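# Stow an unpowered desk robot arm inside the floor case

## Task

Move the small, unpowered robot arm (its joints swing freely when pushed) from the desk into the open case standing on the floor. It must sit deep enough that the case lid could close over it, and it must end up settled and still. It must never drop more than a few centimetres on the way, or the task may fail. When finished, the gripper must have released it and the robot must have backed away; the arm only counts as placed if it stays in the case without the robot holding it. The robot itself must not fall over or be left leaning.

## Robot and tools

Robot: a Hello Robot Stretch 3 with one arm. It has a two-wheel base (0.33 m long, 0.34 m wide), a mast carrying a lift, and a telescoping arm that reaches out to the robot's RIGHT side. The base cannot slide sideways, so to move the gripper forward or back you drive the base. Spinning in place pivots about the point between the wheels, 0.05 m behind the front edge; with the arm in and the wrist folded, the swept circle has radius 0.28 m, and an unfolded level wrist reaches beyond it.

Frames: the base frame sits on the floor between the drive wheels, x forward, y left, z up. hand_pose is reported in this frame, at the spot where closed fingertips meet; with all wrist joints at zero its x axis is up, y points back along the arm to the mast, z toward the rear. The odometry frame is the base frame as it was at scene start.

execute_actions: arguments are actions (a list holding a single action, or empty to just read state and images) and optional cameras (a list of names from head_camera, nav_camera, wrist_camera, all; omitted, null or ["all"] returns all, [] returns no images). One action may contain base, joints, contact_limits. base carries exactly one command: {"translate_m": d}, a straight drive offset in metres from the current base position, forward positive, -1 to 1; or {"rotate_rad": d}, an in-place turn offset in radians, counter-clockwise (left) positive, -3.2 to 3.2. joints is a dictionary of absolute targets by name: lift_m 0 to 1.1 (arm height on mast, metres); arm_m 0 to 0.52 (extension, metres); wrist_yaw_rad -1.345 to 4.42 (0 along the arm, positive toward the front, 3.0 folded over the base); wrist_pitch_rad -1.57 to 0.451 (0 level, negative tips fingers down); wrist_roll_rad -2.911 to 2.911 (0 fingers side by side); gripper_m -0.089 to 0.179 (larger is wider; actual fingertip gap is about 0.007 less when almost shut, 0.025 less when fully open, zero under 0.007); head_pan_rad -3.953 to 1.73 (0 forward, positive left, -1.57 faces the arm); head_tilt_rad -1.53 to 0.419 (negative looks down). Completion tolerances: 0.004 for the metre joints, 0.02 for yaw, roll and head, 0.05 for pitch. All given motions start at once and may finish at different times; one action lasts at most 15 s. Joints or base left out may keep pushing toward earlier targets without the status showing it. Bad keys or out-of-range values reject the whole call with no motion. If a result reports a stop, later motion calls in that same reply are skipped.

contact_limits: only arm_m is accepted, a motor_effort percentage (1 to 100) at which the arm motion halts (negative sense when retracting). Smaller is gentler, but too small halts instantly; it also caps holding force until the next action. Values above the maximum are clipped.

wait: seconds from 0 to 10; commands nothing, the scene keeps running, and it returns state and images like an empty action. zoom_image: camera plus region [x0, y0, x1, y1] in that camera's pixels (origin top-left, at most 504x504) of its most recent full image. finished_scene: scene number; ends the scene for good once the last command has been held, and its result reports success and the next task.

Result lines: base_status and joint_status tell how each motion ended: done (for the base, wheels turned the commanded amount even if slipping), off_target (resting short of target, may still push), contact_stop, time_out, torque_fault (old target abandoned). on_its_own covers uncommanded parts; its held at value is a target, not a position, and an effort outside its rest range hints at a load or contact. motor_effort is percent of maximum, positive toward larger values, with the peak of the last action in brackets; readings carry fixed biases and noise. lidar_m: 12 distances in metres in 30-degree sectors, first straight ahead, going counter-clockwise (4th left, 7th behind, 10th right), scanned in a plane 0.17 m above floor, range 0.15 to 12 m, '-' for nothing; blind to clear objects and partly blocked by the robot. wrist_depth_mm (45 to 1000) and head_depth_mm (280 to 4000, sideways image) are 7x7 median depth grids. base_odometry counts wheel rotation; heading -3.142 to 3.142, left positive; turned_by_wheels and turned_by_imu give turning since the previous result; base_tilt gives forward and right lean in degrees with a few degrees of fixed bias. The pictures line lists returned images in order; camera calibration K and T_world_to_cam (base frame to camera) are given and only approximate.

Behaviour: the arm and lift halt on firm contact and then go limp until commanded again; a limp lift may sag under weight or keep pressing, and closing fingers against a surface pushes it up. Base, wrist and head have no such stop and keep pushing. A wrist servo pushed hard for seconds goes limp for 10 s. The base is fast (0.30 m/s, 1.9 rad/s) only with lift_m under 0.30, arm_m under 0.03 and wrist_yaw_rad over 2.54; otherwise 0.10 m/s and 0.63 rad/s. To grip, command gripper_m below the object width; to release, go at least 0.02 above the touching value; readings do not confirm a hold. Fold or unfold the wrist only with lift_m 0.32 to 0.95, pitch -0.4, roll near 0; once folded lift can go to 0.25. With yaw under -0.4 keep pitch at -0.5 or lower.

Avoid: dropping the arm from height, slamming or shoving hard, toppling the robot. Pushing with the gripper above about 0.45 m, raising the contact limit, repeated pushes, driving while holding or hooking something fixed, or snagging furniture (worst in reverse) can tip the robot; if base_tilt shows lean, reverse the last move in small steps, pull the gripper away, and drop lift_m near 0.2. Occasionally a loose object gets nudged by an outside push. The robot holds its last command while you think.

Each tool is called as name([rows], argument=value, ...), one row to a line, values as JSON.

## Session

execute_actions(actions=[])

Scene clock: 0.00 s.
base_odometry: x=+0.000 y=+0.000 heading=+0.000 (m, m, rad; odometry frame)
turned_by_wheels: +0.000 (rad since the last result)
turned_by_imu: +0.000 (rad since the last result)
base_tilt: forward=+2.0 right=+0.0 (deg)
lidar_m: 1.88 2.33 1.49 2.27 2.09 1.92 1.93 2.30 2.10 2.11 2.04 1.87
head_depth_mm: 1706 1761 1742 1731 1710 1709 1679 / 1716 1826 1801 1806 1771 1761 1745 / 1725 1915 1882 1869 1845 1826 1801 / 1749 1989 1971 1941 1924 1897 1878 / 1736 2068 2041 2029 1984 1968 1941 / 1758 2161 2149 2106 2098 2059 2028 / 1764 2254 2243 2221 2174 2151 2124
base_status: not commanded
joint_positions: lift_m=+0.393 arm_m=+0.003 wrist_yaw_rad=+2.963 wrist_pitch_rad=-0.375 wrist_roll_rad=-0.008 gripper_m=+0.037 head_pan_rad=+0.006 head_tilt_rad=+0.014
joint_status: not commanded
motor_effort: left_wheel=-1 right_wheel=+0 lift_m=+34 arm_m=+0 wrist_yaw_rad=+0 wrist_pitch_rad=+8 wrist_roll_rad=+0 gripper_m=+1 head_pan_rad=-1 head_tilt_rad=+0 (%)
hand_pose: x=+0.0195 y=+0.0780 z=+0.4150 quat_wxyz=(+0.193, +0.701, +0.070, +0.683) (m; base frame)
wrist_depth_mm: - - - - - - - / - - - - - - - / - - - - - - - / 956 - - - - - - / 777 - 835 849 861 833 871 / 650 666 - 708 714 714 730 / 559 582 583 586 581 593 601
pictures: head_camera (sideways: a quarter turn clockwise sets it upright), nav_camera (sideways: a quarter turn counterclockwise sets it upright), wrist_camera
Images, in order (width x height): head_camera 896x504, nav_camera 672x504, wrist_camera 644x364.

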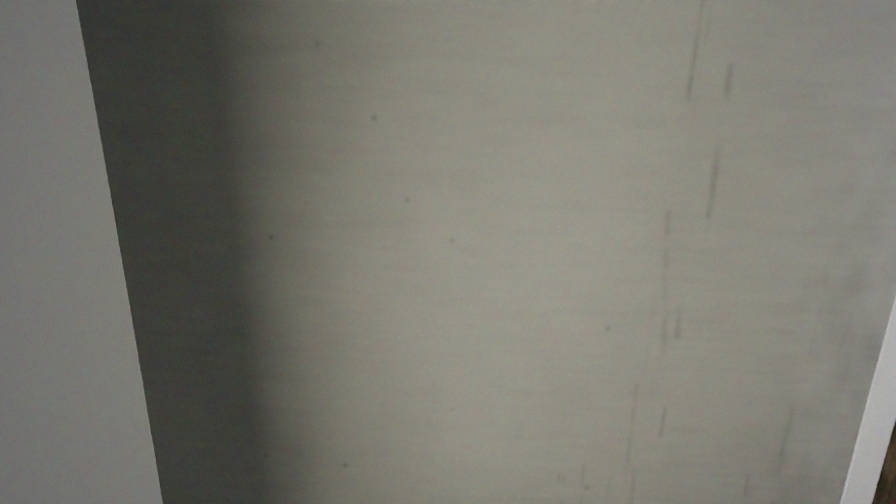

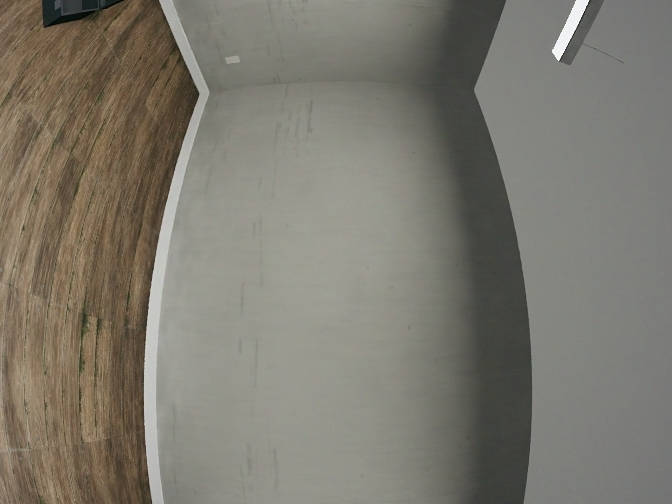

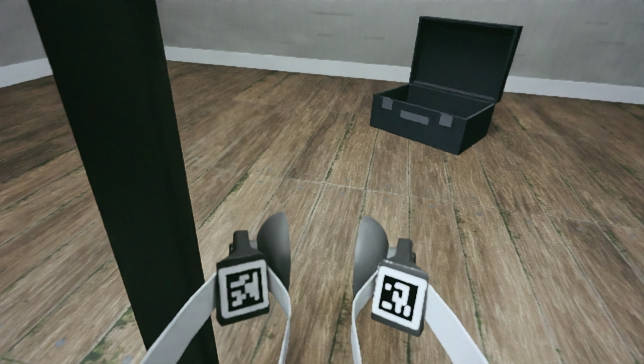

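execute_actions([
  {"joints":{"head_pan_rad":1.2,"head_tilt_rad":-0.6}},
], cameras=["head_camera","nav_camera"])

execute_actions([
  {"joints":{"head_pan_rad":-2.5,"head_tilt_rad":-0.5}},
], cameras=["head_camera","nav_camera"])

Scene clock: 4.47 s.
base_odometry: x=+0.000 y=+0.000 heading=+0.000 (m, m, rad; odometry frame)
turned_by_wheels: +0.000 (rad since the last result)
turned_by_imu: +0.000 (rad since the last result)
base_tilt: forward=+2.0 right=-0.1 (deg)
lidar_m: 1.88 2.34 1.49 2.26 2.09 1.91 1.93 2.30 2.10 2.11 2.04 1.87
head_depth_mm: 1913 2095 2334 2478 1897 1529 1275 / 1909 2090 2332 2485 1890 1512 1267 / 1895 2082 2320 1895 1840 1502 1262 / 1901 2090 2326 2155 1757 1492 1259 / 1899 2079 2342 2456 1787 1494 1249 / 1881 2081 2315 2419 1840 1489 1245 / 1871 2079 2318 2405 1809 1471 1234
base_status: not commanded
joint_positions: lift_m=+0.393 arm_m=+0.003 wrist_yaw_rad=+2.963 wrist_pitch_rad=-0.375 wrist_roll_rad=-0.008 gripper_m=+0.037 head_pan_rad=+1.193 head_tilt_rad=-0.592
joint_status: all done
motor_effort: left_wheel=+1(0) right_wheel=+0(1) lift_m=+35(35) arm_m=+0(0) wrist_yaw_rad=+0(0) wrist_pitch_rad=+8(8) wrist_roll_rad=+0(0) gripper_m=+1(1) head_pan_rad=+3(55) head_tilt_rad=-3(23) (%)
hand_pose: x=+0.0195 y=+0.0780 z=+0.4150 quat_wxyz=(+0.193, +0.701, +0.070, +0.683) (m; base frame)
wrist_depth_mm: - - - - - - - / - - - - - - - / - - - - - - - / 977 - - - - - - / 769 - 822 826 836 861 875 / 653 659 - 688 714 711 714 / 570 577 576 598 574 611 617
pictures: head_camera (sideways: a quarter turn clockwise sets it upright), nav_camera (sideways: a quarter turn counterclockwise sets it upright)
camera_calibration (this result's frames):
head_camera: T_world_to_cam=[[-0.156929, -0.502394, -0.850278, 1.12701], [-0.933112, 0.357465, -0.0389939, 0.0620379], [0.323535, 0.787286, -0.524887, 0.634607], [0, 0, 0, 1]] pos_world=[0.0294318, 0.0444103, 1.29379]
nav_camera: T_world_to_cam=[[0.2396, 0.522354, 0.818375, -1.0235], [0.914261, -0.405022, -0.00915417, 0.0562154], [0.326678, 0.750402, -0.574612, 0.704117], [0, 0, 0, 1]] pos_world=[-0.0361859, 0.0290256, 1.24271]
Images, in order (width x height): head_camera 896x504, nav_camera 672x504.

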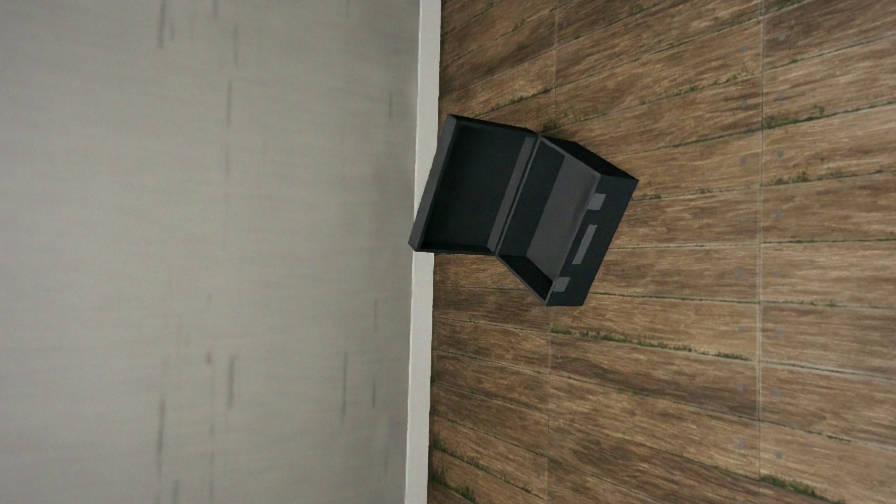

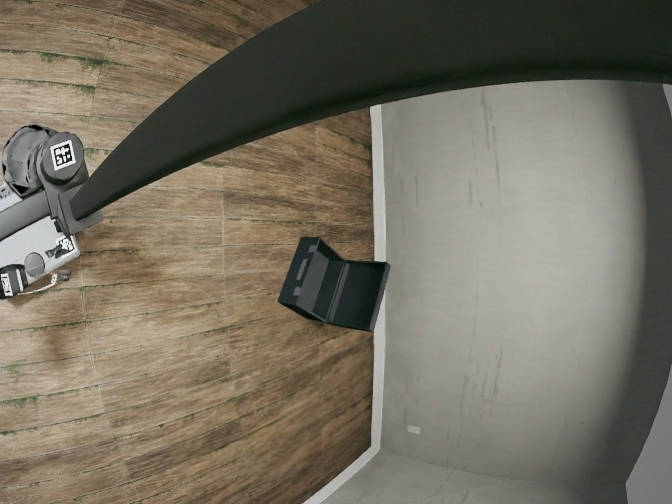

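Scene clock: 6.60 s.
base_odometry: x=+0.000 y=+0.000 heading=+0.000 (m, m, rad; odometry frame)
turned_by_wheels: +0.000 (rad since the last result)
turned_by_imu: +0.000 (rad since the last result)
base_tilt: forward=+2.0 right=-0.1 (deg)
lidar_m: 1.88 2.33 1.50 2.27 2.09 1.91 1.93 2.29 2.10 2.11 2.04 1.86
head_depth_mm: 2124 2195 2313 2437 2119 1636 1341 / 2352 2495 2632 2681 2108 1627 1324 / 2648 2801 3027 2916 2065 1619 1325 / 2585 2782 3047 2913 2057 1609 1316 / 2432 2638 2429 2579 2036 1590 1306 / 2287 2459 2481 2772 2023 1584 1306 / 2170 2347 2184 2649 2011 1575 1298
base_status: not commanded
joint_positions: lift_m=+0.393 arm_m=+0.003 wrist_yaw_rad=+2.963 wrist_pitch_rad=-0.375 wrist_roll_rad=-0.008 gripper_m=+0.037 head_pan_rad=-2.493 head_tilt_rad=-0.507
joint_status: all done
motor_effort: left_wheel=-1(0) right_wheel=+0(0) lift_m=+35(34) arm_m=+0(0) wrist_yaw_rad=+0(0) wrist_pitch_rad=+8(8) wrist_roll_rad=+0(0) gripper_m=+0(1) head_pan_rad=-5(55) head_tilt_rad=+1(8) (%)
hand_pose: x=+0.0195 y=+0.0780 z=+0.4150 quat_wxyz=(+0.193, +0.701, +0.070, +0.683) (m; base frame)
wrist_depth_mm: - - - - - - - / - - - - - - - / - - - - - - - / 986 - - - - - - / 793 - 826 838 880 870 883 / 660 642 - 683 712 704 713 / 576 578 592 589 577 611 605
pictures: head_camera (sideways: a quarter turn clockwise sets it upright), nav_camera (sideways: a quarter turn counterclockwise sets it upright)
camera_calibration (this result's frames):
head_camera: T_world_to_cam=[[0.335497, 0.3041, -0.891608, 1.17791], [0.610789, -0.790788, -0.039884, 0.0537832], [-0.717202, -0.531203, -0.451048, 0.544879], [0, 0, 0, 1]] pos_world=[-0.037247, -0.0262296, 1.29814]
nav_camera: T_world_to_cam=[[-0.418575, -0.27992, 0.863968, -1.07893], [-0.573437, 0.819156, -0.012417, 0.0695393], [-0.704248, -0.500628, -0.503394, 0.617749], [0, 0, 0, 1]] pos_world=[0.0233116, -0.0497157, 1.244]
Images, in order (width x height): head_camera 896x504, nav_camera 672x504.

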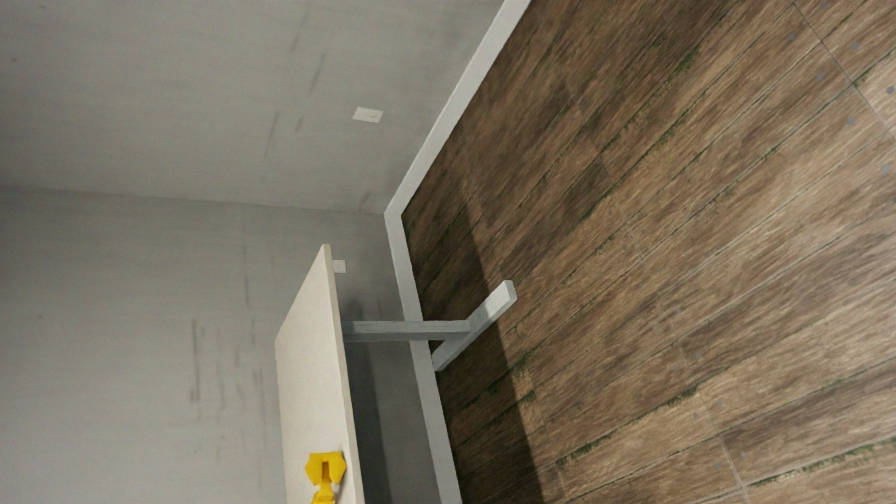

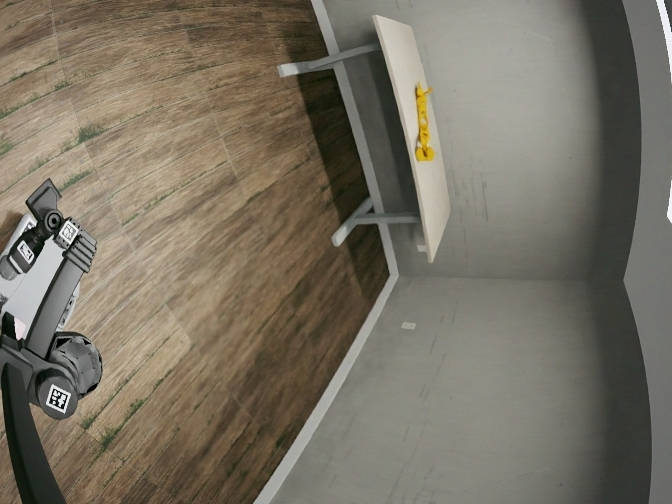

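execute_actions([
  {"joints":{"head_pan_rad":-3.0,"head_tilt_rad":-0.4}},
], cameras=["head_camera"])

zoom_image(camera="head_camera", region=[280,100,520,400])

Scene clock: 15.17 s.
base_odometry: x=+0.000 y=+0.000 heading=+0.000 (m, m, rad; odometry frame)
turned_by_wheels: +0.000 (rad since the last result)
turned_by_imu: +0.000 (rad since the last result)
base_tilt: forward=+2.1 right=-0.1 (deg)
lidar_m: 1.88 2.34 1.50 2.27 2.09 1.91 1.93 2.30 2.10 2.11 2.04 1.87
head_depth_mm: 1605 1698 1803 1913 2033 1811 1442 / 1684 1781 1899 2018 2114 1800 1425 / 1771 1894 2007 2158 2234 1784 1425 / 1869 1995 2140 2273 2358 1781 1414 / 1981 2109 2258 2422 2339 1759 1416 / 2097 2259 2440 2606 2328 1749 1397 / 2252 2393 2615 2864 2341 1744 1397
base_status: not commanded
joint_positions: lift_m=+0.393 arm_m=+0.003 wrist_yaw_rad=+2.963 wrist_pitch_rad=-0.375 wrist_roll_rad=-0.008 gripper_m=+0.037 head_pan_rad=-2.993 head_tilt_rad=-0.409
joint_status: all done
motor_effort: left_wheel=+0(0) right_wheel=-1(0) lift_m=+35(35) arm_m=+0(0) wrist_yaw_rad=+1(0) wrist_pitch_rad=+8(8) wrist_roll_rad=+0(0) gripper_m=+1(1) head_pan_rad=-5(39) head_tilt_rad=+1(8) (%)
hand_pose: x=+0.0195 y=+0.0780 z=+0.4150 quat_wxyz=(+0.193, +0.701, +0.070, +0.683) (m; base frame)
wrist_depth_mm: - - - - - - - / - - - - - - - / - - - - - - - / 958 - - - - - - / 804 - 828 826 864 844 862 / 662 674 - 690 720 723 730 / 563 570 587 586 582 611 619
pictures: head_camera (sideways: a quarter turn clockwise sets it upright)
camera_calibration (this result's frames):
head_camera: T_world_to_cam=[[0.351247, 0.0926863, -0.931684, 1.2301], [0.152966, -0.987399, -0.0405603, 0.0574616], [-0.923703, -0.128269, -0.360999, 0.428956], [0, 0, 0, 1]] pos_world=[-0.044632, -0.00225428, 1.30325]
Images, in order (width x height): head_camera 896x504.

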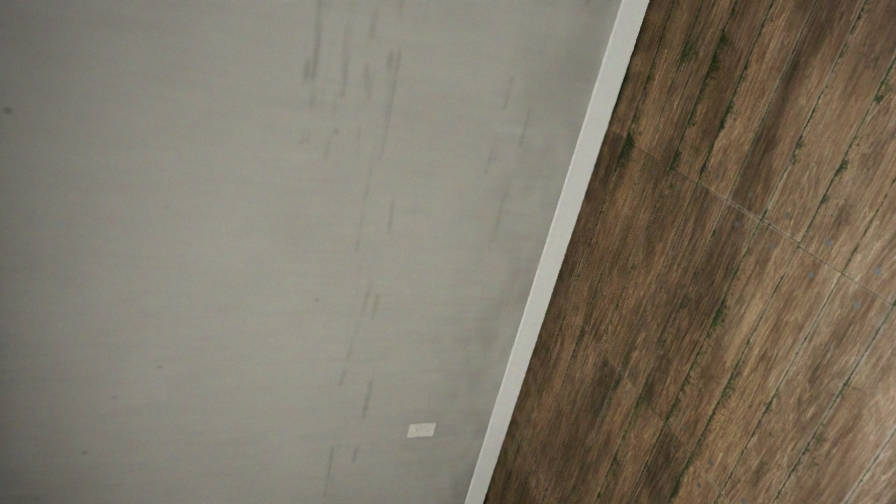

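Region (280, 100, 520, 400) of head_camera's 896x504 image, scaled by 1.680, with more detail than that image has; it fills the left 403 columns of this view, and the rest is white.

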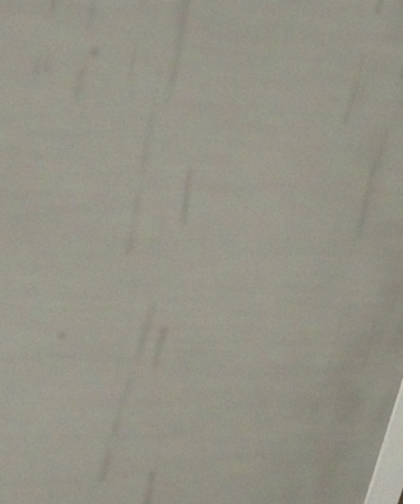

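Wrong way.

execute_actions([
  {"joints":{"head_pan_rad":-2.0,"head_tilt_rad":-0.4}},
], cameras=["head_camera"])

zoom_image(camera="head_camera", region=[280,100,520,400])

Scene clock: 18.77 s.
base_odometry: x=+0.000 y=+0.000 heading=+0.000 (m, m, rad; odometry frame)
turned_by_wheels: +0.000 (rad since the last result)
turned_by_imu: +0.000 (rad since the last result)
base_tilt: forward=+1.9 right=-0.1 (deg)
lidar_m: 1.88 2.34 1.50 2.26 2.09 1.91 1.93 2.29 2.10 2.11 2.04 1.87
head_depth_mm: 2255 2408 2569 2305 2383 1806 1440 / 2220 2373 2512 2788 2435 1792 1434 / 2213 2362 2489 2716 2406 1793 1434 / 2204 2307 2480 2721 2379 1765 1417 / 2149 2318 2464 2666 2339 1772 1407 / 2151 2302 2450 2605 2279 1752 1408 / 2115 2273 2459 2619 2320 1741 1396
base_status: not commanded
joint_positions: lift_m=+0.393 arm_m=+0.003 wrist_yaw_rad=+2.963 wrist_pitch_rad=-0.375 wrist_roll_rad=-0.008 gripper_m=+0.037 head_pan_rad=-2.007 head_tilt_rad=-0.408
joint_status: all done
motor_effort: left_wheel=+0(0) right_wheel=+0(1) lift_m=+35(35) arm_m=+0(0) wrist_yaw_rad=+0(0) wrist_pitch_rad=+8(8) wrist_roll_rad=+0(0) gripper_m=+1(1) head_pan_rad=+3(55) head_tilt_rad=+1(2) (%)
hand_pose: x=+0.0195 y=+0.0780 z=+0.4150 quat_wxyz=(+0.193, +0.701, +0.070, +0.683) (m; base frame)
wrist_depth_mm: - - - - - - - / - - - - - - - / - - - - - - - / 967 - - - - - - / 792 - 851 840 863 836 893 / 669 648 - 679 706 708 708 / 569 567 593 584 582 600 625
pictures: head_camera (sideways: a quarter turn clockwise sets it upright)
camera_calibration (this result's frames):
head_camera: T_world_to_cam=[[0.116688, 0.343801, -0.931764, 1.23164], [0.90756, -0.417958, -0.0405614, 0.0528599], [-0.403384, -0.840899, -0.360791, 0.425512], [0, 0, 0, 1]] pos_world=[-0.0200461, -0.0435335, 1.30326]
Images, in order (width x height): head_camera 896x504.

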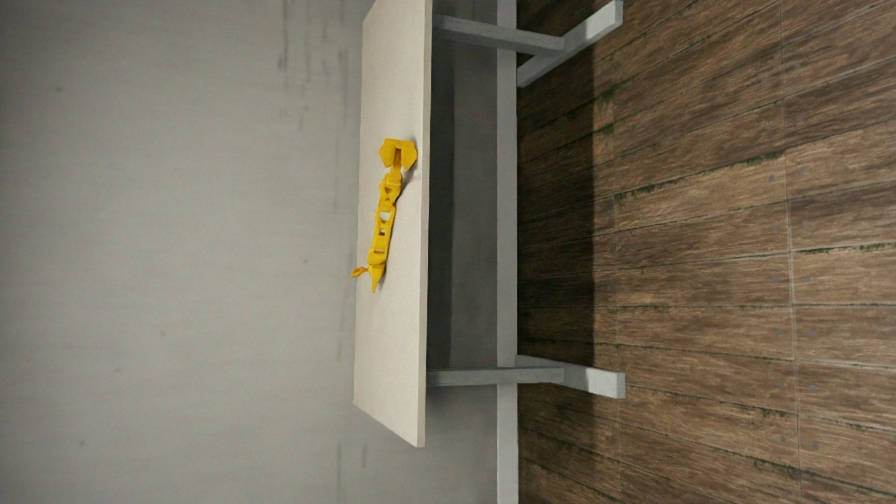

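Region (280, 100, 520, 400) of head_camera's 896x504 image, scaled by 1.680, with more detail than that image has; it fills the left 403 columns of this view, and the rest is white.

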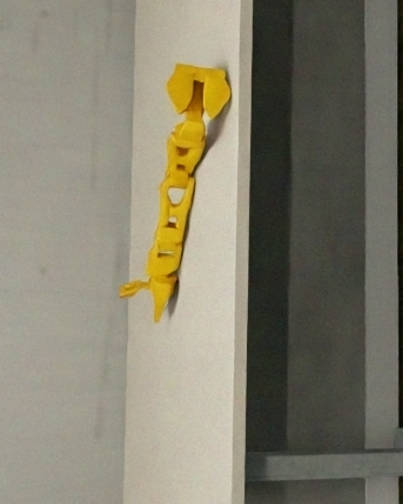

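execute_actions([
  {"joints":{"lift_m":0.27,"head_pan_rad":0}},
], cameras=[])

execute_actions([
  {"base":{"rotate_rad":-2.137}},
], cameras=[])

execute_actions([
  {"base":{"translate_m":1.0}},
], cameras=[])

execute_actions([
  {"base":{"translate_m":0.25}},
], cameras=[])

execute_actions([
  {"base":{"rotate_rad":1.76},"joints":{"head_pan_rad":-1.57,"head_tilt_rad":-0.75}},
], cameras=["head_camera","nav_camera"])

Scene clock: 30.07 s.
base_odometry: x=+0.000 y=+0.000 heading=+0.000 (m, m, rad; odometry frame)
turned_by_wheels: +0.000 (rad since the last result)
turned_by_imu: +0.000 (rad since the last result)
base_tilt: forward=+2.0 right=+0.0 (deg)
lidar_m: 1.88 2.34 1.49 2.27 2.09 1.91 1.93 2.30 2.10 2.11 2.04 1.86
head_depth_mm: 1527 1616 1711 1841 1969 1797 1439 / 1570 1681 1787 1889 2059 1808 1437 / 1620 1730 1853 1985 2102 1787 1430 / 1685 1786 1939 2065 2181 1751 1412 / 1753 1867 2010 2157 2260 1769 1408 / 1802 1944 2100 2261 2337 1756 1403 / 1878 2020 2179 2396 2308 1738 1403
base_status: not commanded
joint_positions: lift_m=+0.270 arm_m=+0.003 wrist_yaw_rad=+2.963 wrist_pitch_rad=-0.377 wrist_roll_rad=-0.008 gripper_m=+0.037 head_pan_rad=-0.007 head_tilt_rad=-0.408
joint_status: all done
motor_effort: left_wheel=+0(0) right_wheel=+0(0) lift_m=+31(31) arm_m=+0(0) wrist_yaw_rad=+0(0) wrist_pitch_rad=+9(9) wrist_roll_rad=+0(0) gripper_m=+1(1) head_pan_rad=+4(56) head_tilt_rad=+2(1) (%)
hand_pose: x=+0.0195 y=+0.0779 z=+0.2922 quat_wxyz=(+0.194, +0.701, +0.071, +0.683) (m; base frame)
wrist_depth_mm: - - - - - - - / - - - - - - - / 988 - - - - - - / 763 - 779 795 812 810 831 / 606 - 649 645 667 652 663 / 507 505 - 528 552 539 556 / 450 - - 459 437 473 476
pictures: none
No camera images: the call's "cameras" was empty. Leave "cameras" out to get every camera's image.

Scene clock: 32.73 s.
base_odometry: x=+0.000 y=+0.000 heading=-2.137 (m, m, rad; odometry frame)
turned_by_wheels: -2.137 (rad since the last result)
turned_by_imu: -2.146 (rad since the last result)
base_tilt: forward=+2.0 right=-0.1 (deg)
lidar_m: 2.29 2.10 2.08 1.87 1.87 2.26 1.49 2.25 2.13 1.92 1.92 2.30
head_depth_mm: 2395 2580 2754 3030 2457 1801 1448 / 2326 2502 2640 2853 2419 1799 1428 / 2270 2411 2571 2884 2401 1776 1426 / 2236 2376 2548 2769 2362 1784 1411 / 2172 2348 2478 2686 2363 1769 1420 / 2123 2275 2414 2626 2340 1765 1397 / 2080 2226 2341 2147 2237 1744 1407
base_status: done
joint_positions: lift_m=+0.270 arm_m=+0.003 wrist_yaw_rad=+2.963 wrist_pitch_rad=-0.377 wrist_roll_rad=-0.008 gripper_m=+0.037 head_pan_rad=-0.007 head_tilt_rad=-0.408
joint_status: not commanded
motor_effort: left_wheel=+3(9) right_wheel=-4(8) lift_m=+30(30) arm_m=+0(0) wrist_yaw_rad=+0(0) wrist_pitch_rad=+9(9) wrist_roll_rad=+0(0) gripper_m=+1(0) head_pan_rad=+4(4) head_tilt_rad=+2(2) (%)
hand_pose: x=+0.0195 y=+0.0779 z=+0.2922 quat_wxyz=(+0.194, +0.701, +0.071, +0.683) (m; base frame)
wrist_depth_mm: - - - - - - - / - - - - - - - / 987 - - - - - - / 736 - 799 813 817 858 860 / 597 - 657 646 658 665 682 / 504 506 - 524 557 554 555 / 452 - - 458 445 475 479
pictures: none
No camera images: the call's "cameras" was empty. Leave "cameras" out to get every camera's image.

Scene clock: 37.67 s.
base_odometry: x=-0.536 y=-0.844 heading=-2.137 (m, m, rad; odometry frame)
turned_by_wheels: +0.000 (rad since the last result)
turned_by_imu: +0.001 (rad since the last result)
base_tilt: forward=+1.9 right=-0.1 (deg)
lidar_m: 1.55 1.17 1.88 2.03 2.06 2.50 2.50 3.08 1.92 1.72 1.73 1.35
head_depth_mm: 1421 1537 1663 1688 1085 1616 1444 / 1400 1491 1619 1660 1079 1732 1436 / 1369 1465 1574 1626 1021 1720 1429 / 1332 1433 1536 1593 965 1704 1420 / 1309 1397 1493 1563 1047 1639 1418 / 1278 1364 1456 1523 1041 1637 1401 / 1255 1332 1431 1493 1031 1580 1394
base_status: done
joint_positions: lift_m=+0.270 arm_m=+0.003 wrist_yaw_rad=+2.963 wrist_pitch_rad=-0.377 wrist_roll_rad=-0.008 gripper_m=+0.037 head_pan_rad=-0.007 head_tilt_rad=-0.407
joint_status: not commanded
motor_effort: left_wheel=+3(11) right_wheel=-4(6) lift_m=+30(31) arm_m=+0(0) wrist_yaw_rad=+0(0) wrist_pitch_rad=+9(9) wrist_roll_rad=+0(0) gripper_m=+1(0) head_pan_rad=+4(4) head_tilt_rad=+2(2) (%)
hand_pose: x=+0.0195 y=+0.0779 z=+0.2922 quat_wxyz=(+0.194, +0.701, +0.071, +0.683) (m; base frame)
wrist_depth_mm: - - - - - - - / - - - - - - - / 990 - - - - - - / 767 - 794 789 822 838 821 / 599 - 653 644 661 663 673 / 507 507 - 532 547 549 555 / 454 - - 453 443 468 470
pictures: none
No camera images: the call's "cameras" was empty. Leave "cameras" out to get every camera's image.

Scene clock: 40.27 s.
base_odometry: x=-0.670 y=-1.055 heading=-2.136 (m, m, rad; odometry frame)
turned_by_wheels: +0.000 (rad since the last result)
turned_by_imu: +0.000 (rad since the last result)
base_tilt: forward=+2.1 right=-0.1 (deg)
lidar_m: 1.30 0.96 1.58 2.07 2.11 2.54 2.75 3.03 1.87 1.68 1.68 1.13
head_depth_mm: 1194 1285 1398 1476 1087 806 1329 / 1167 1247 1354 1451 1077 802 1351 / 1145 1221 1320 1413 1073 692 1317 / 1108 1193 1278 1373 1058 739 694 / 1091 1162 1250 1333 1043 783 687 / 1075 1135 1218 1301 1035 783 662 / 1048 1117 1193 1272 924 775 643
base_status: done
joint_positions: lift_m=+0.270 arm_m=+0.003 wrist_yaw_rad=+2.963 wrist_pitch_rad=-0.377 wrist_roll_rad=-0.008 gripper_m=+0.037 head_pan_rad=-0.007 head_tilt_rad=-0.407
joint_status: not commanded
motor_effort: left_wheel=+3(9) right_wheel=-3(7) lift_m=+31(31) arm_m=+0(0) wrist_yaw_rad=+0(0) wrist_pitch_rad=+9(9) wrist_roll_rad=+0(0) gripper_m=+1(1) head_pan_rad=+3(4) head_tilt_rad=+2(2) (%)
hand_pose: x=+0.0195 y=+0.0778 z=+0.2922 quat_wxyz=(+0.194, +0.701, +0.071, +0.683) (m; base frame)
wrist_depth_mm: - - - - - - - / - - - - - - - / 954 - - - - - 946 / 749 - 782 809 808 799 801 / 619 - 651 639 653 658 663 / 509 508 - 538 552 546 550 / 451 - - 463 451 471 476
pictures: none
No camera images: the call's "cameras" was empty. Leave "cameras" out to get every camera's image.

Scene clock: 42.57 s.
base_odometry: x=-0.670 y=-1.055 heading=-0.377 (m, m, rad; odometry frame)
turned_by_wheels: +1.760 (rad since the last result)
turned_by_imu: +1.767 (rad since the last result)
base_tilt: forward=+2.0 right=+0.0 (deg)
lidar_m: 2.08 2.18 2.98 2.75 2.38 1.74 1.67 1.74 1.13 1.30 0.96 1.85
head_depth_mm: 1099 1241 1180 894 786 1384 1181 / 1098 1231 1170 888 758 1375 1179 / 1095 1241 1161 847 774 1359 1171 / 1097 1229 1148 874 770 1357 1160 / 1093 1241 1135 868 769 1346 1162 / 1091 1238 1118 859 1481 1351 1157 / 1095 1237 1114 855 1342 1327 1156
base_status: done
joint_positions: lift_m=+0.270 arm_m=+0.003 wrist_yaw_rad=+2.963 wrist_pitch_rad=-0.377 wrist_roll_rad=-0.008 gripper_m=+0.037 head_pan_rad=-1.563 head_tilt_rad=-0.741
joint_status: all done
motor_effort: left_wheel=-3(8) right_wheel=+3(11) lift_m=+31(31) arm_m=+0(0) wrist_yaw_rad=+0(0) wrist_pitch_rad=+9(9) wrist_roll_rad=+0(0) gripper_m=+1(0) head_pan_rad=-5(56) head_tilt_rad=-4(19) (%)
hand_pose: x=+0.0195 y=+0.0778 z=+0.2922 quat_wxyz=(+0.194, +0.701, +0.071, +0.683) (m; base frame)
wrist_depth_mm: - - - - - - - / - - - - - - - / 981 - - - - - - / 757 - 778 805 831 844 847 / 605 - 650 644 670 658 674 / 504 510 - 532 551 543 561 / 447 - - 456 451 470 469
pictures: head_camera (sideways: a quarter turn clockwise sets it upright), nav_camera (sideways: a quarter turn counterclockwise sets it upright)
camera_calibration (this result's frames):
head_camera: T_world_to_cam=[[-0.0446123, 0.644891, -0.762971, 1.0125], [0.998996, 0.0256241, -0.0367547, 0.0473295], [-0.00415236, -0.763845, -0.645387, 0.793369], [0, 0, 0, 1]] pos_world=[0.00118258, -0.0481569, 1.28628]
nav_camera: T_world_to_cam=[[-0.0245101, -0.689217, 0.72414, -0.899052], [-0.999479, 0.0321101, -0.00326806, 0.0602249], [-0.0209998, -0.723843, -0.689645, 0.855876], [0, 0, 0, 1]] pos_world=[0.0561309, -0.002056, 1.24149]
Images, in order (width x height): head_camera 896x504, nav_camera 672x504.

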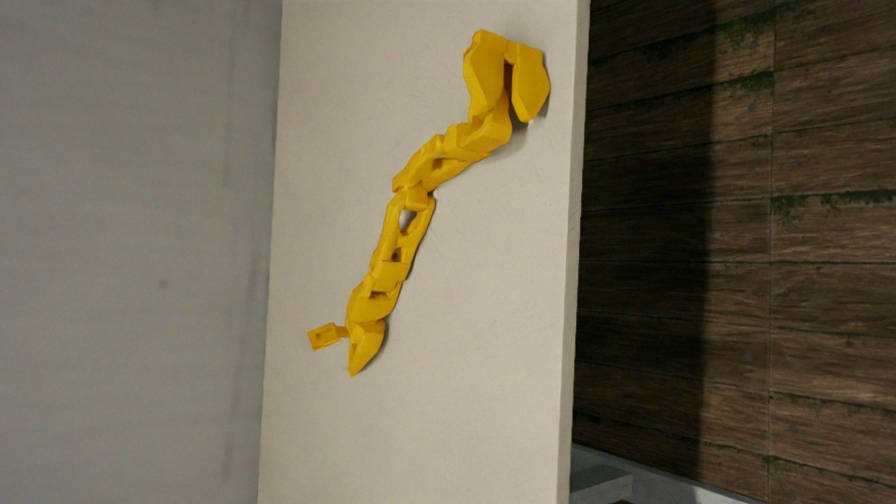

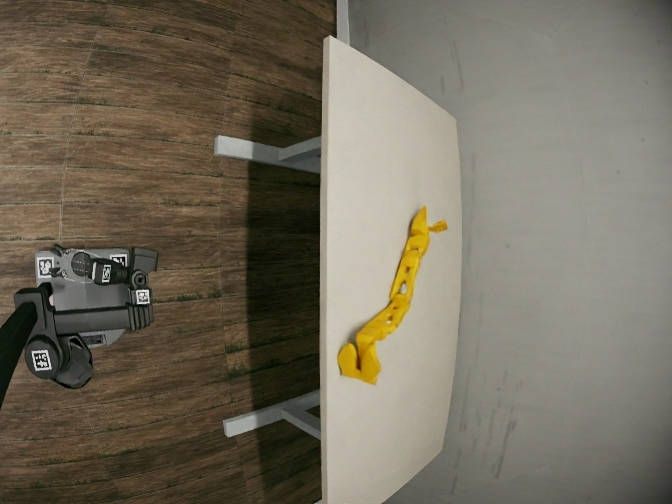

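execute_actions([
  {"joints":{"lift_m":0.93}},
], cameras=[])

execute_actions([
  {"joints":{"wrist_yaw_rad":0}},
], cameras=[])

execute_actions([
  {"joints":{"lift_m":1.09,"arm_m":0.4}},
], cameras=[])

execute_actions([
  {"joints":{"wrist_pitch_rad":-1.5,"gripper_m":0.15}},
], cameras=["wrist_camera","head_camera"])

Scene clock: 56.67 s.
base_odometry: x=-0.670 y=-1.055 heading=-0.377 (m, m, rad; odometry frame)
turned_by_wheels: +0.000 (rad since the last result)
turned_by_imu: +0.001 (rad since the last result)
base_tilt: forward=+2.0 right=-0.1 (deg)
lidar_m: 2.07 2.19 2.99 2.75 2.38 1.75 1.67 1.74 1.13 1.31 0.96 1.85
head_depth_mm: 1098 1240 1181 895 - - 1164 / 1094 1236 1164 886 - - 1156 / 1099 1246 1163 850 751 - 1154 / 1093 1237 1139 875 744 - - / 1095 1236 1136 868 744 - 1134 / 1099 1235 1125 860 758 - 1152 / 1094 1238 1105 852 1339 1336 1152
base_status: not commanded
joint_positions: lift_m=+0.930 arm_m=+0.003 wrist_yaw_rad=+2.963 wrist_pitch_rad=-0.377 wrist_roll_rad=-0.008 gripper_m=+0.037 head_pan_rad=-1.563 head_tilt_rad=-0.741
joint_status: all done
motor_effort: left_wheel=-3(4) right_wheel=+4(4) lift_m=+39(41) arm_m=-1(1) wrist_yaw_rad=+0(0) wrist_pitch_rad=+9(9) wrist_roll_rad=+0(0) gripper_m=+1(0) head_pan_rad=-5(4) head_tilt_rad=-3(3) (%)
hand_pose: x=+0.0195 y=+0.0778 z=+0.9518 quat_wxyz=(+0.194, +0.701, +0.071, +0.683) (m; base frame)
wrist_depth_mm: - - - - - - - / - - - - - - - / - - - - - - - / - - - - - - - / - - - - - - - / - - - - - - - / - - - - - - -
pictures: none
No camera images: the call's "cameras" was empty. Leave "cameras" out to get every camera's image.

Scene clock: 59.13 s.
base_odometry: x=-0.670 y=-1.055 heading=-0.377 (m, m, rad; odometry frame)
turned_by_wheels: +0.000 (rad since the last result)
turned_by_imu: +0.000 (rad since the last result)
base_tilt: forward=+1.9 right=+0.0 (deg)
lidar_m: 2.07 2.18 2.98 2.75 2.38 1.75 1.68 1.74 1.13 1.31 0.96 1.85
head_depth_mm: 1096 1238 1190 898 - - - / 1095 1238 1163 889 - - - / 1094 1233 1153 856 - - - / 1092 1230 1142 897 - - - / 1093 1243 1128 869 768 1349 1165 / 1093 1236 1128 858 1477 1347 1159 / 1093 1234 1111 855 1342 1330 1156
base_status: not commanded
joint_positions: lift_m=+0.930 arm_m=+0.003 wrist_yaw_rad=+0.002 wrist_pitch_rad=-0.377 wrist_roll_rad=-0.008 gripper_m=+0.037 head_pan_rad=-1.563 head_tilt_rad=-0.741
joint_status: all done
motor_effort: left_wheel=-3(3) right_wheel=+4(4) lift_m=+39(39) arm_m=+0(0) wrist_yaw_rad=-2(2) wrist_pitch_rad=+9(9) wrist_roll_rad=+0(0) gripper_m=+0(1) head_pan_rad=-4(4) head_tilt_rad=-4(3) (%)
hand_pose: x=-0.0210 y=-0.3773 z=+0.9518 quat_wxyz=(+0.698, +0.134, -0.691, -0.132) (m; base frame)
wrist_depth_mm: 938 942 922 927 946 950 946 / - - - - - - - / - 873 880 903 928 993 - / 642 655 655 616 700 732 716 / 518 522 552 550 512 577 568 / 436 442 - 453 401 405 478 / - 405 - 407 397 405 411
pictures: none
No camera images: the call's "cameras" was empty. Leave "cameras" out to get every camera's image.

Scene clock: 63.27 s.
base_odometry: x=-0.670 y=-1.055 heading=-0.377 (m, m, rad; odometry frame)
turned_by_wheels: +0.000 (rad since the last result)
turned_by_imu: +0.000 (rad since the last result)
base_tilt: forward=+2.0 right=-0.1 (deg)
lidar_m: 2.06 2.18 2.98 2.75 2.38 1.74 1.68 1.74 1.13 1.31 0.96 1.85
head_depth_mm: 1103 1236 1181 895 785 1367 1182 / 1110 1234 1169 884 755 1377 1183 / 1132 1230 1162 851 776 1364 1178 / 1087 1230 1143 873 769 1356 1170 / 1096 1239 1128 865 768 1346 1162 / 1096 1239 1121 858 1480 1338 1162 / 1099 1234 1110 853 1342 1330 1154
base_status: not commanded
joint_positions: lift_m=+1.090 arm_m=+0.400 wrist_yaw_rad=+0.001 wrist_pitch_rad=-0.377 wrist_roll_rad=-0.008 gripper_m=+0.037 head_pan_rad=-1.563 head_tilt_rad=-0.741
joint_status: all done
motor_effort: left_wheel=-3(3) right_wheel=+3(4) lift_m=+39(41) arm_m=+3(6) wrist_yaw_rad=-1(1) wrist_pitch_rad=+9(9) wrist_roll_rad=+0(0) gripper_m=+1(1) head_pan_rad=-4(5) head_tilt_rad=-4(4) (%)
hand_pose: x=-0.0213 y=-0.7739 z=+1.1117 quat_wxyz=(+0.698, +0.134, -0.691, -0.132) (m; base frame)
wrist_depth_mm: 600 587 586 590 581 588 591 / 650 642 637 630 626 639 621 / 694 691 677 692 695 675 665 / 771 723 741 738 732 735 732 / 795 762 776 787 807 781 780 / 648 635 - 654 678 678 689 / 545 551 539 559 567 575 580
pictures: none
No camera images: the call's "cameras" was empty. Leave "cameras" out to get every camera's image.

Scene clock: 64.87 s.
base_odometry: x=-0.670 y=-1.055 heading=-0.377 (m, m, rad; odometry frame)
turned_by_wheels: +0.000 (rad since the last result)
turned_by_imu: +0.000 (rad since the last result)
base_tilt: forward=+2.0 right=-0.2 (deg)
lidar_m: 2.07 2.18 2.98 2.75 2.38 1.74 1.68 1.74 1.14 1.31 0.96 1.85
head_depth_mm: 1099 1232 1181 895 785 1377 1186 / 1115 1236 1166 889 758 1367 1183 / 1132 1237 1185 850 773 1362 1178 / 1093 - 1148 876 771 1358 1168 / 1097 1231 1189 866 767 1342 1169 / 1100 1232 1119 862 1473 1338 1164 / 1097 1237 1110 852 1344 1338 1153
base_status: not commanded
joint_positions: lift_m=+1.090 arm_m=+0.400 wrist_yaw_rad=+0.001 wrist_pitch_rad=-1.496 wrist_roll_rad=-0.008 gripper_m=+0.150 head_pan_rad=-1.563 head_tilt_rad=-0.741
joint_status: all done
motor_effort: left_wheel=-3(3) right_wheel=+4(3) lift_m=+39(39) arm_m=+2(3) wrist_yaw_rad=+0(1) wrist_pitch_rad=-3(9) wrist_roll_rad=+0(0) gripper_m=+1(83) head_pan_rad=-4(4) head_tilt_rad=-4(4) (%)
hand_pose: x=-0.0216 y=-0.5398 z=+0.9712 quat_wxyz=(+0.521, +0.483, -0.516, -0.479) (m; base frame)
wrist_depth_mm: 396 399 396 395 364 389 395 / 399 398 397 397 398 402 403 / 406 407 403 397 403 348 399 / 413 408 408 412 404 344 406 / - - - - - 416 409 / - - - - - - - / - - - - - - -
pictures: head_camera (sideways: a quarter turn clockwise sets it upright), wrist_camera
camera_calibration (this result's frames):
head_camera: T_world_to_cam=[[-0.0444638, 0.644901, -0.762971, 1.0125], [0.999002, 0.025394, -0.0367547, 0.0473294], [-0.00432829, -0.763844, -0.645387, 0.79337], [0, 0, 0, 1]] pos_world=[0.00117149, -0.0481558, 1.28628]
wrist_camera: T_world_to_cam=[[-0.998346, -0.0562516, -0.0119073, -0.0341919], [-0.0570406, 0.995003, 0.0819433, 0.495572], [0.00723841, 0.0824869, -0.996566, 1.17192], [0, 0, 0, 1]] pos_world=[-0.0143505, -0.591687, 1.12688]
Images, in order (width x height): head_camera 896x504, wrist_camera 644x364.

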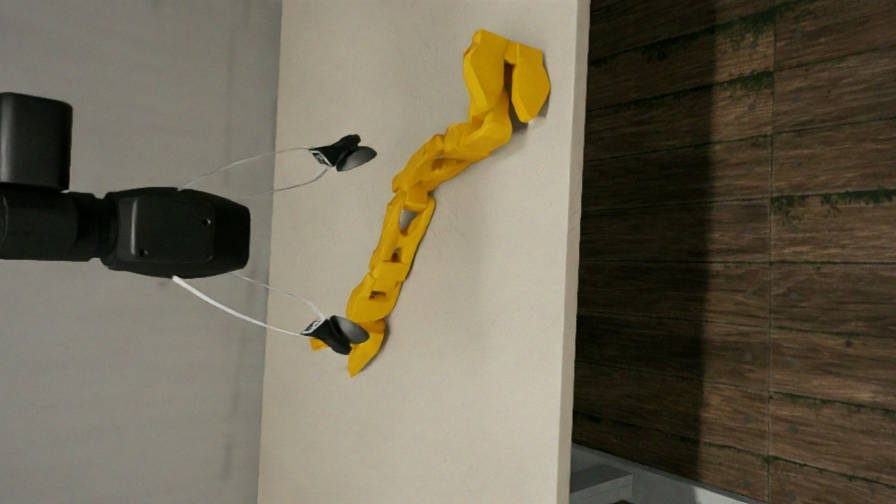

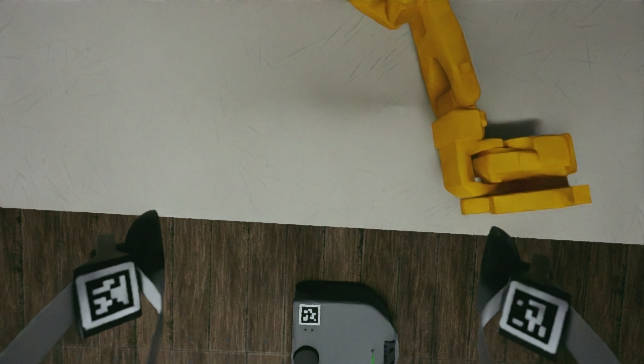

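execute_actions([
  {"joints":{"wrist_pitch_rad":-1.35,"gripper_m":0.0,"arm_m":0.51,"lift_m":0.93}},
], cameras=["wrist_camera"])

execute_actions([
  {"joints":{"lift_m":0.87}},
], cameras=["wrist_camera","head_camera"])

Scene clock: 79.73 s.
base_odometry: x=-0.670 y=-1.055 heading=-0.377 (m, m, rad; odometry frame)
turned_by_wheels: +0.000 (rad since the last result)
turned_by_imu: +0.001 (rad since the last result)
base_tilt: forward=+2.0 right=+0.0 (deg)
lidar_m: 2.07 2.18 2.99 2.76 2.37 1.74 1.68 1.74 1.13 1.31 0.96 1.85
head_depth_mm: 1094 1230 - - 1525 1377 1186 / 1099 - 1113 890 760 1372 1186 / 1073 - 1161 847 776 1367 1174 / 1090 1240 1052 871 772 1350 1168 / 1096 1235 1132 865 769 1344 1160 / 1095 1234 1122 856 1466 1336 1161 / 1094 1236 1107 853 1342 1334 1155
base_status: not commanded
joint_positions: lift_m=+0.930 arm_m=+0.510 wrist_yaw_rad=+0.001 wrist_pitch_rad=-1.354 wrist_roll_rad=-0.008 gripper_m=+0.000 head_pan_rad=-1.563 head_tilt_rad=-0.741
joint_status: all done
motor_effort: left_wheel=-3(3) right_wheel=+4(4) lift_m=+30(33) arm_m=+3(3) wrist_yaw_rad=-1(1) wrist_pitch_rad=+2(2) wrist_roll_rad=+0(0) gripper_m=-2(80) head_pan_rad=-4(4) head_tilt_rad=-4(4) (%)
hand_pose: x=-0.0216 y=-0.6862 z=+0.8135 quat_wxyz=(+0.554, +0.445, -0.549, -0.441) (m; base frame)
wrist_depth_mm: 265 264 217 264 267 270 268 / 261 264 263 207 263 265 267 / 261 260 260 261 203 213 261 / 259 259 259 257 258 206 260 / 255 256 254 256 256 206 258 / 252 253 254 - 256 233 255 / 250 252 251 252 251 227 250
pictures: wrist_camera
camera_calibration (this result's frames):
wrist_camera: T_world_to_cam=[[-0.998344, -0.0573905, -0.00393322, -0.0515495], [-0.0570558, 0.996598, -0.0594737, 0.770302], [0.00733306, -0.0591508, -0.998222, 0.930922], [0, 0, 0, 1]] pos_world=[-0.0143404, -0.715575, 0.974877]
Images, in order (width x height): wrist_camera 644x364.

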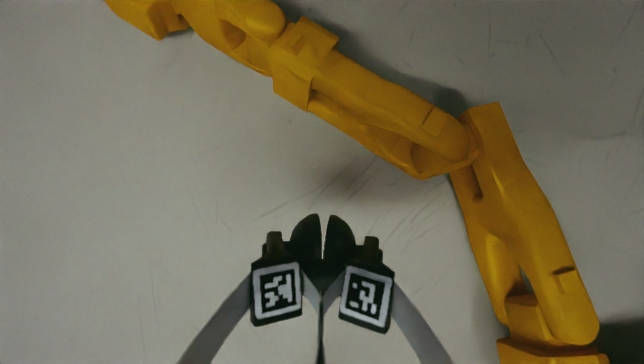

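Scene clock: 81.10 s.
base_odometry: x=-0.670 y=-1.055 heading=-0.377 (m, m, rad; odometry frame)
turned_by_wheels: +0.000 (rad since the last result)
turned_by_imu: +0.000 (rad since the last result)
base_tilt: forward=+1.8 right=+0.0 (deg)
lidar_m: 2.07 2.18 2.98 2.75 2.38 1.74 1.68 1.74 1.13 1.31 0.96 1.85
head_depth_mm: 1096 1239 1185 962 - - 1177 / 1093 1211 - 745 1505 1368 1189 / 1101 1197 1102 849 773 1361 1177 / 1094 1213 - 874 768 1352 1167 / 1096 1235 1131 869 766 1352 1164 / 1096 1241 1124 859 1470 1348 1159 / 1098 1236 1107 851 1344 1336 1155
base_status: not commanded
joint_positions: lift_m=+0.870 arm_m=+0.510 wrist_yaw_rad=+0.001 wrist_pitch_rad=-1.354 wrist_roll_rad=-0.008 gripper_m=+0.000 head_pan_rad=-1.563 head_tilt_rad=-0.741
joint_status: all done
motor_effort: left_wheel=-3(4) right_wheel=+4(3) lift_m=+31(29) arm_m=+3(3) wrist_yaw_rad=+0(1) wrist_pitch_rad=+2(2) wrist_roll_rad=+0(0) gripper_m=-2(2) head_pan_rad=-4(4) head_tilt_rad=-4(3) (%)
hand_pose: x=-0.0216 y=-0.6862 z=+0.7534 quat_wxyz=(+0.554, +0.445, -0.549, -0.441) (m; base frame)
wrist_depth_mm: 204 204 194 147 206 206 206 / 204 201 202 179 142 151 206 / 200 200 200 201 184 150 150 / 199 199 198 200 199 177 143 / 196 197 197 198 197 198 138 / 195 195 195 - 196 195 167 / 192 193 194 193 193 195 158
pictures: head_camera (sideways: a quarter turn clockwise sets it upright), wrist_camera
camera_calibration (this result's frames):
head_camera: T_world_to_cam=[[-0.0444638, 0.644901, -0.762971, 1.0125], [0.999002, 0.025394, -0.0367547, 0.0473294], [-0.00432829, -0.763844, -0.645387, 0.79337], [0, 0, 0, 1]] pos_world=[0.00117149, -0.0481558, 1.28628]
wrist_camera: T_world_to_cam=[[-0.998344, -0.0573906, -0.0039332, -0.0517857], [-0.0570559, 0.996598, -0.0594736, 0.766735], [0.00733304, -0.0591507, -0.998222, 0.871019], [0, 0, 0, 1]] pos_world=[-0.0143404, -0.715577, 0.914867]
Images, in order (width x height): head_camera 896x504, wrist_camera 644x364.

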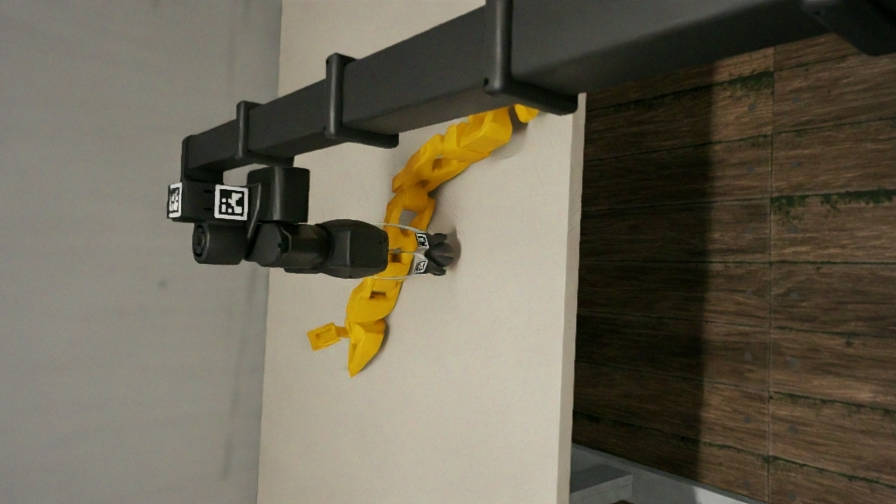

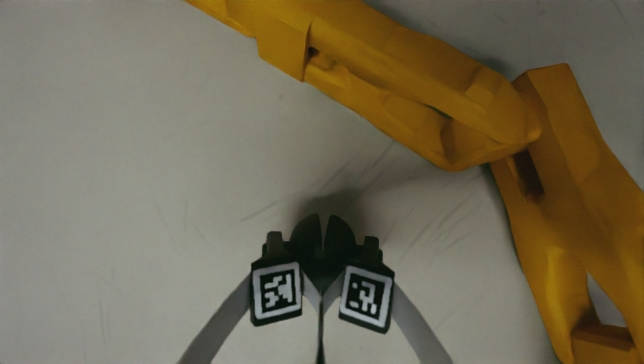

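Desk at about 0.715; the arm's top is about 0.77. Now I'll push.

execute_actions([
  {"base":{"translate_m":-0.2},"joints":{"arm_m":0.52,"head_pan_rad":-1.3}},
], cameras=["wrist_camera","head_camera"])

execute_actions([
  {"joints":{"lift_m":1.09}},
], cameras=["wrist_camera"])

Scene clock: 86.80 s.
base_odometry: x=-0.856 y=-0.982 heading=-0.377 (m, m, rad; odometry frame)
turned_by_wheels: +0.000 (rad since the last result)
turned_by_imu: +0.002 (rad since the last result)
base_tilt: forward=+1.8 right=+0.0 (deg)
lidar_m: 2.28 2.39 2.80 2.89 2.10 1.54 1.48 1.53 1.01 1.30 1.07 1.85
head_depth_mm: 1055 1141 1086 897 700 1382 1186 / 1077 1199 1221 823 754 1376 1177 / 1102 1233 1158 879 772 1357 1177 / 1133 1271 1142 872 1491 1360 1166 / 1157 1304 1133 869 1523 1339 1160 / 1190 1350 1117 860 1549 1345 1155 / 1223 1366 1109 854 1496 1331 1152
base_status: done
joint_positions: lift_m=+0.870 arm_m=+0.520 wrist_yaw_rad=+0.001 wrist_pitch_rad=-1.354 wrist_roll_rad=-0.008 gripper_m=+0.000 head_pan_rad=-1.307 head_tilt_rad=-0.741
joint_status: all done
motor_effort: left_wheel=-1(5) right_wheel=+0(9) lift_m=+31(30) arm_m=+3(1) wrist_yaw_rad=+0(1) wrist_pitch_rad=+2(2) wrist_roll_rad=+0(0) gripper_m=-2(3) head_pan_rad=+4(29) head_tilt_rad=-4(4) (%)
hand_pose: x=-0.0216 y=-0.6963 z=+0.7534 quat_wxyz=(+0.554, +0.445, -0.549, -0.441) (m; base frame)
wrist_depth_mm: 146 150 205 205 205 206 206 / 202 145 144 204 203 203 203 / 201 200 144 145 201 201 201 / 199 199 198 176 143 199 200 / 197 195 197 197 135 198 198 / 194 194 195 - 129 196 196 / 193 193 193 193 193 125 193
pictures: head_camera (sideways: a quarter turn clockwise sets it upright), wrist_camera
camera_calibration (this result's frames):
head_camera: T_world_to_cam=[[-0.206409, 0.612593, -0.762971, 1.01349], [0.959971, 0.277678, -0.0367547, 0.0475675], [0.189344, -0.740017, -0.645387, 0.792189], [0, 0, 0, 1]] pos_world=[0.0135333, -0.0478332, 1.28628]
wrist_camera: T_world_to_cam=[[-0.99834, -0.0574613, -0.00392211, -0.0524179], [-0.0571258, 0.996582, -0.059667, 0.776888], [0.00733725, -0.0593439, -0.998211, 0.870287], [0, 0, 0, 1]] pos_world=[-0.0143361, -0.725599, 0.914879]
Images, in order (width x height): head_camera 896x504, wrist_camera 644x364.

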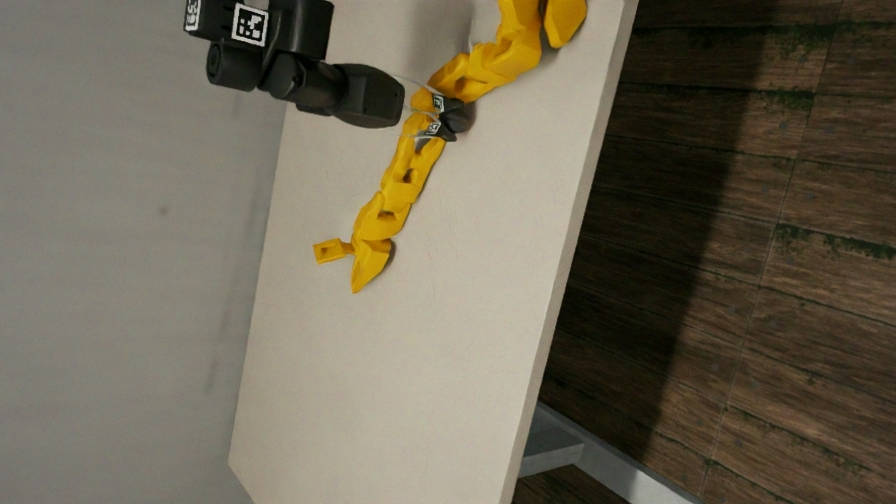

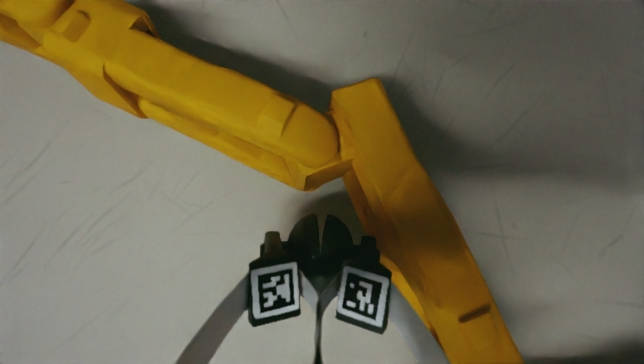

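Scene clock: 89.63 s.
base_odometry: x=-0.856 y=-0.982 heading=-0.377 (m, m, rad; odometry frame)
turned_by_wheels: +0.000 (rad since the last result)
turned_by_imu: +0.000 (rad since the last result)
base_tilt: forward=+2.0 right=+0.0 (deg)
lidar_m: 2.28 2.39 2.80 2.88 2.10 1.53 1.48 1.53 1.01 1.30 1.07 1.85
head_depth_mm: - 1207 1177 894 700 1385 1191 / 1077 1209 1123 848 758 1372 1182 / 1101 1234 1157 881 773 1363 1170 / 1130 1274 1141 873 1479 1357 1172 / 1154 1297 1132 864 1516 1348 1165 / 1193 1350 1118 862 1553 1341 1161 / 1224 1376 1104 855 1513 1346 1158
base_status: not commanded
joint_positions: lift_m=+1.090 arm_m=+0.520 wrist_yaw_rad=+0.001 wrist_pitch_rad=-1.354 wrist_roll_rad=-0.008 gripper_m=+0.000 head_pan_rad=-1.307 head_tilt_rad=-0.741
joint_status: all done
motor_effort: left_wheel=-1(2) right_wheel=+2(2) lift_m=+39(41) arm_m=+3(3) wrist_yaw_rad=-1(0) wrist_pitch_rad=+2(2) wrist_roll_rad=+0(0) gripper_m=-1(2) head_pan_rad=+4(4) head_tilt_rad=-3(4) (%)
hand_pose: x=-0.0216 y=-0.6963 z=+0.9731 quat_wxyz=(+0.554, +0.445, -0.549, -0.441) (m; base frame)
wrist_depth_mm: 430 425 429 431 423 432 436 / 416 367 416 428 426 428 427 / 418 417 377 419 420 417 425 / 415 422 419 373 414 417 420 / 411 416 412 417 409 413 418 / 405 407 409 - 411 406 410 / 404 400 402 403 343 406 405
pictures: wrist_camera
camera_calibration (this result's frames):
wrist_camera: T_world_to_cam=[[-0.998341, -0.0574521, -0.00392697, -0.0515442], [-0.0571169, 0.996588, -0.0595831, 0.789898], [0.00733675, -0.0592599, -0.998216, 1.08965], [0, 0, 0, 1]] pos_world=[-0.0143367, -0.725592, 1.13456]
Images, in order (width x height): wrist_camera 644x364.

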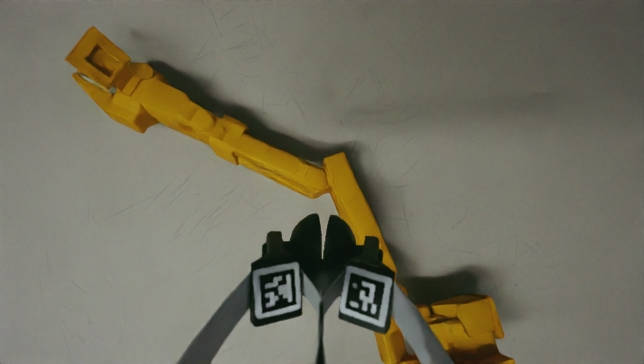

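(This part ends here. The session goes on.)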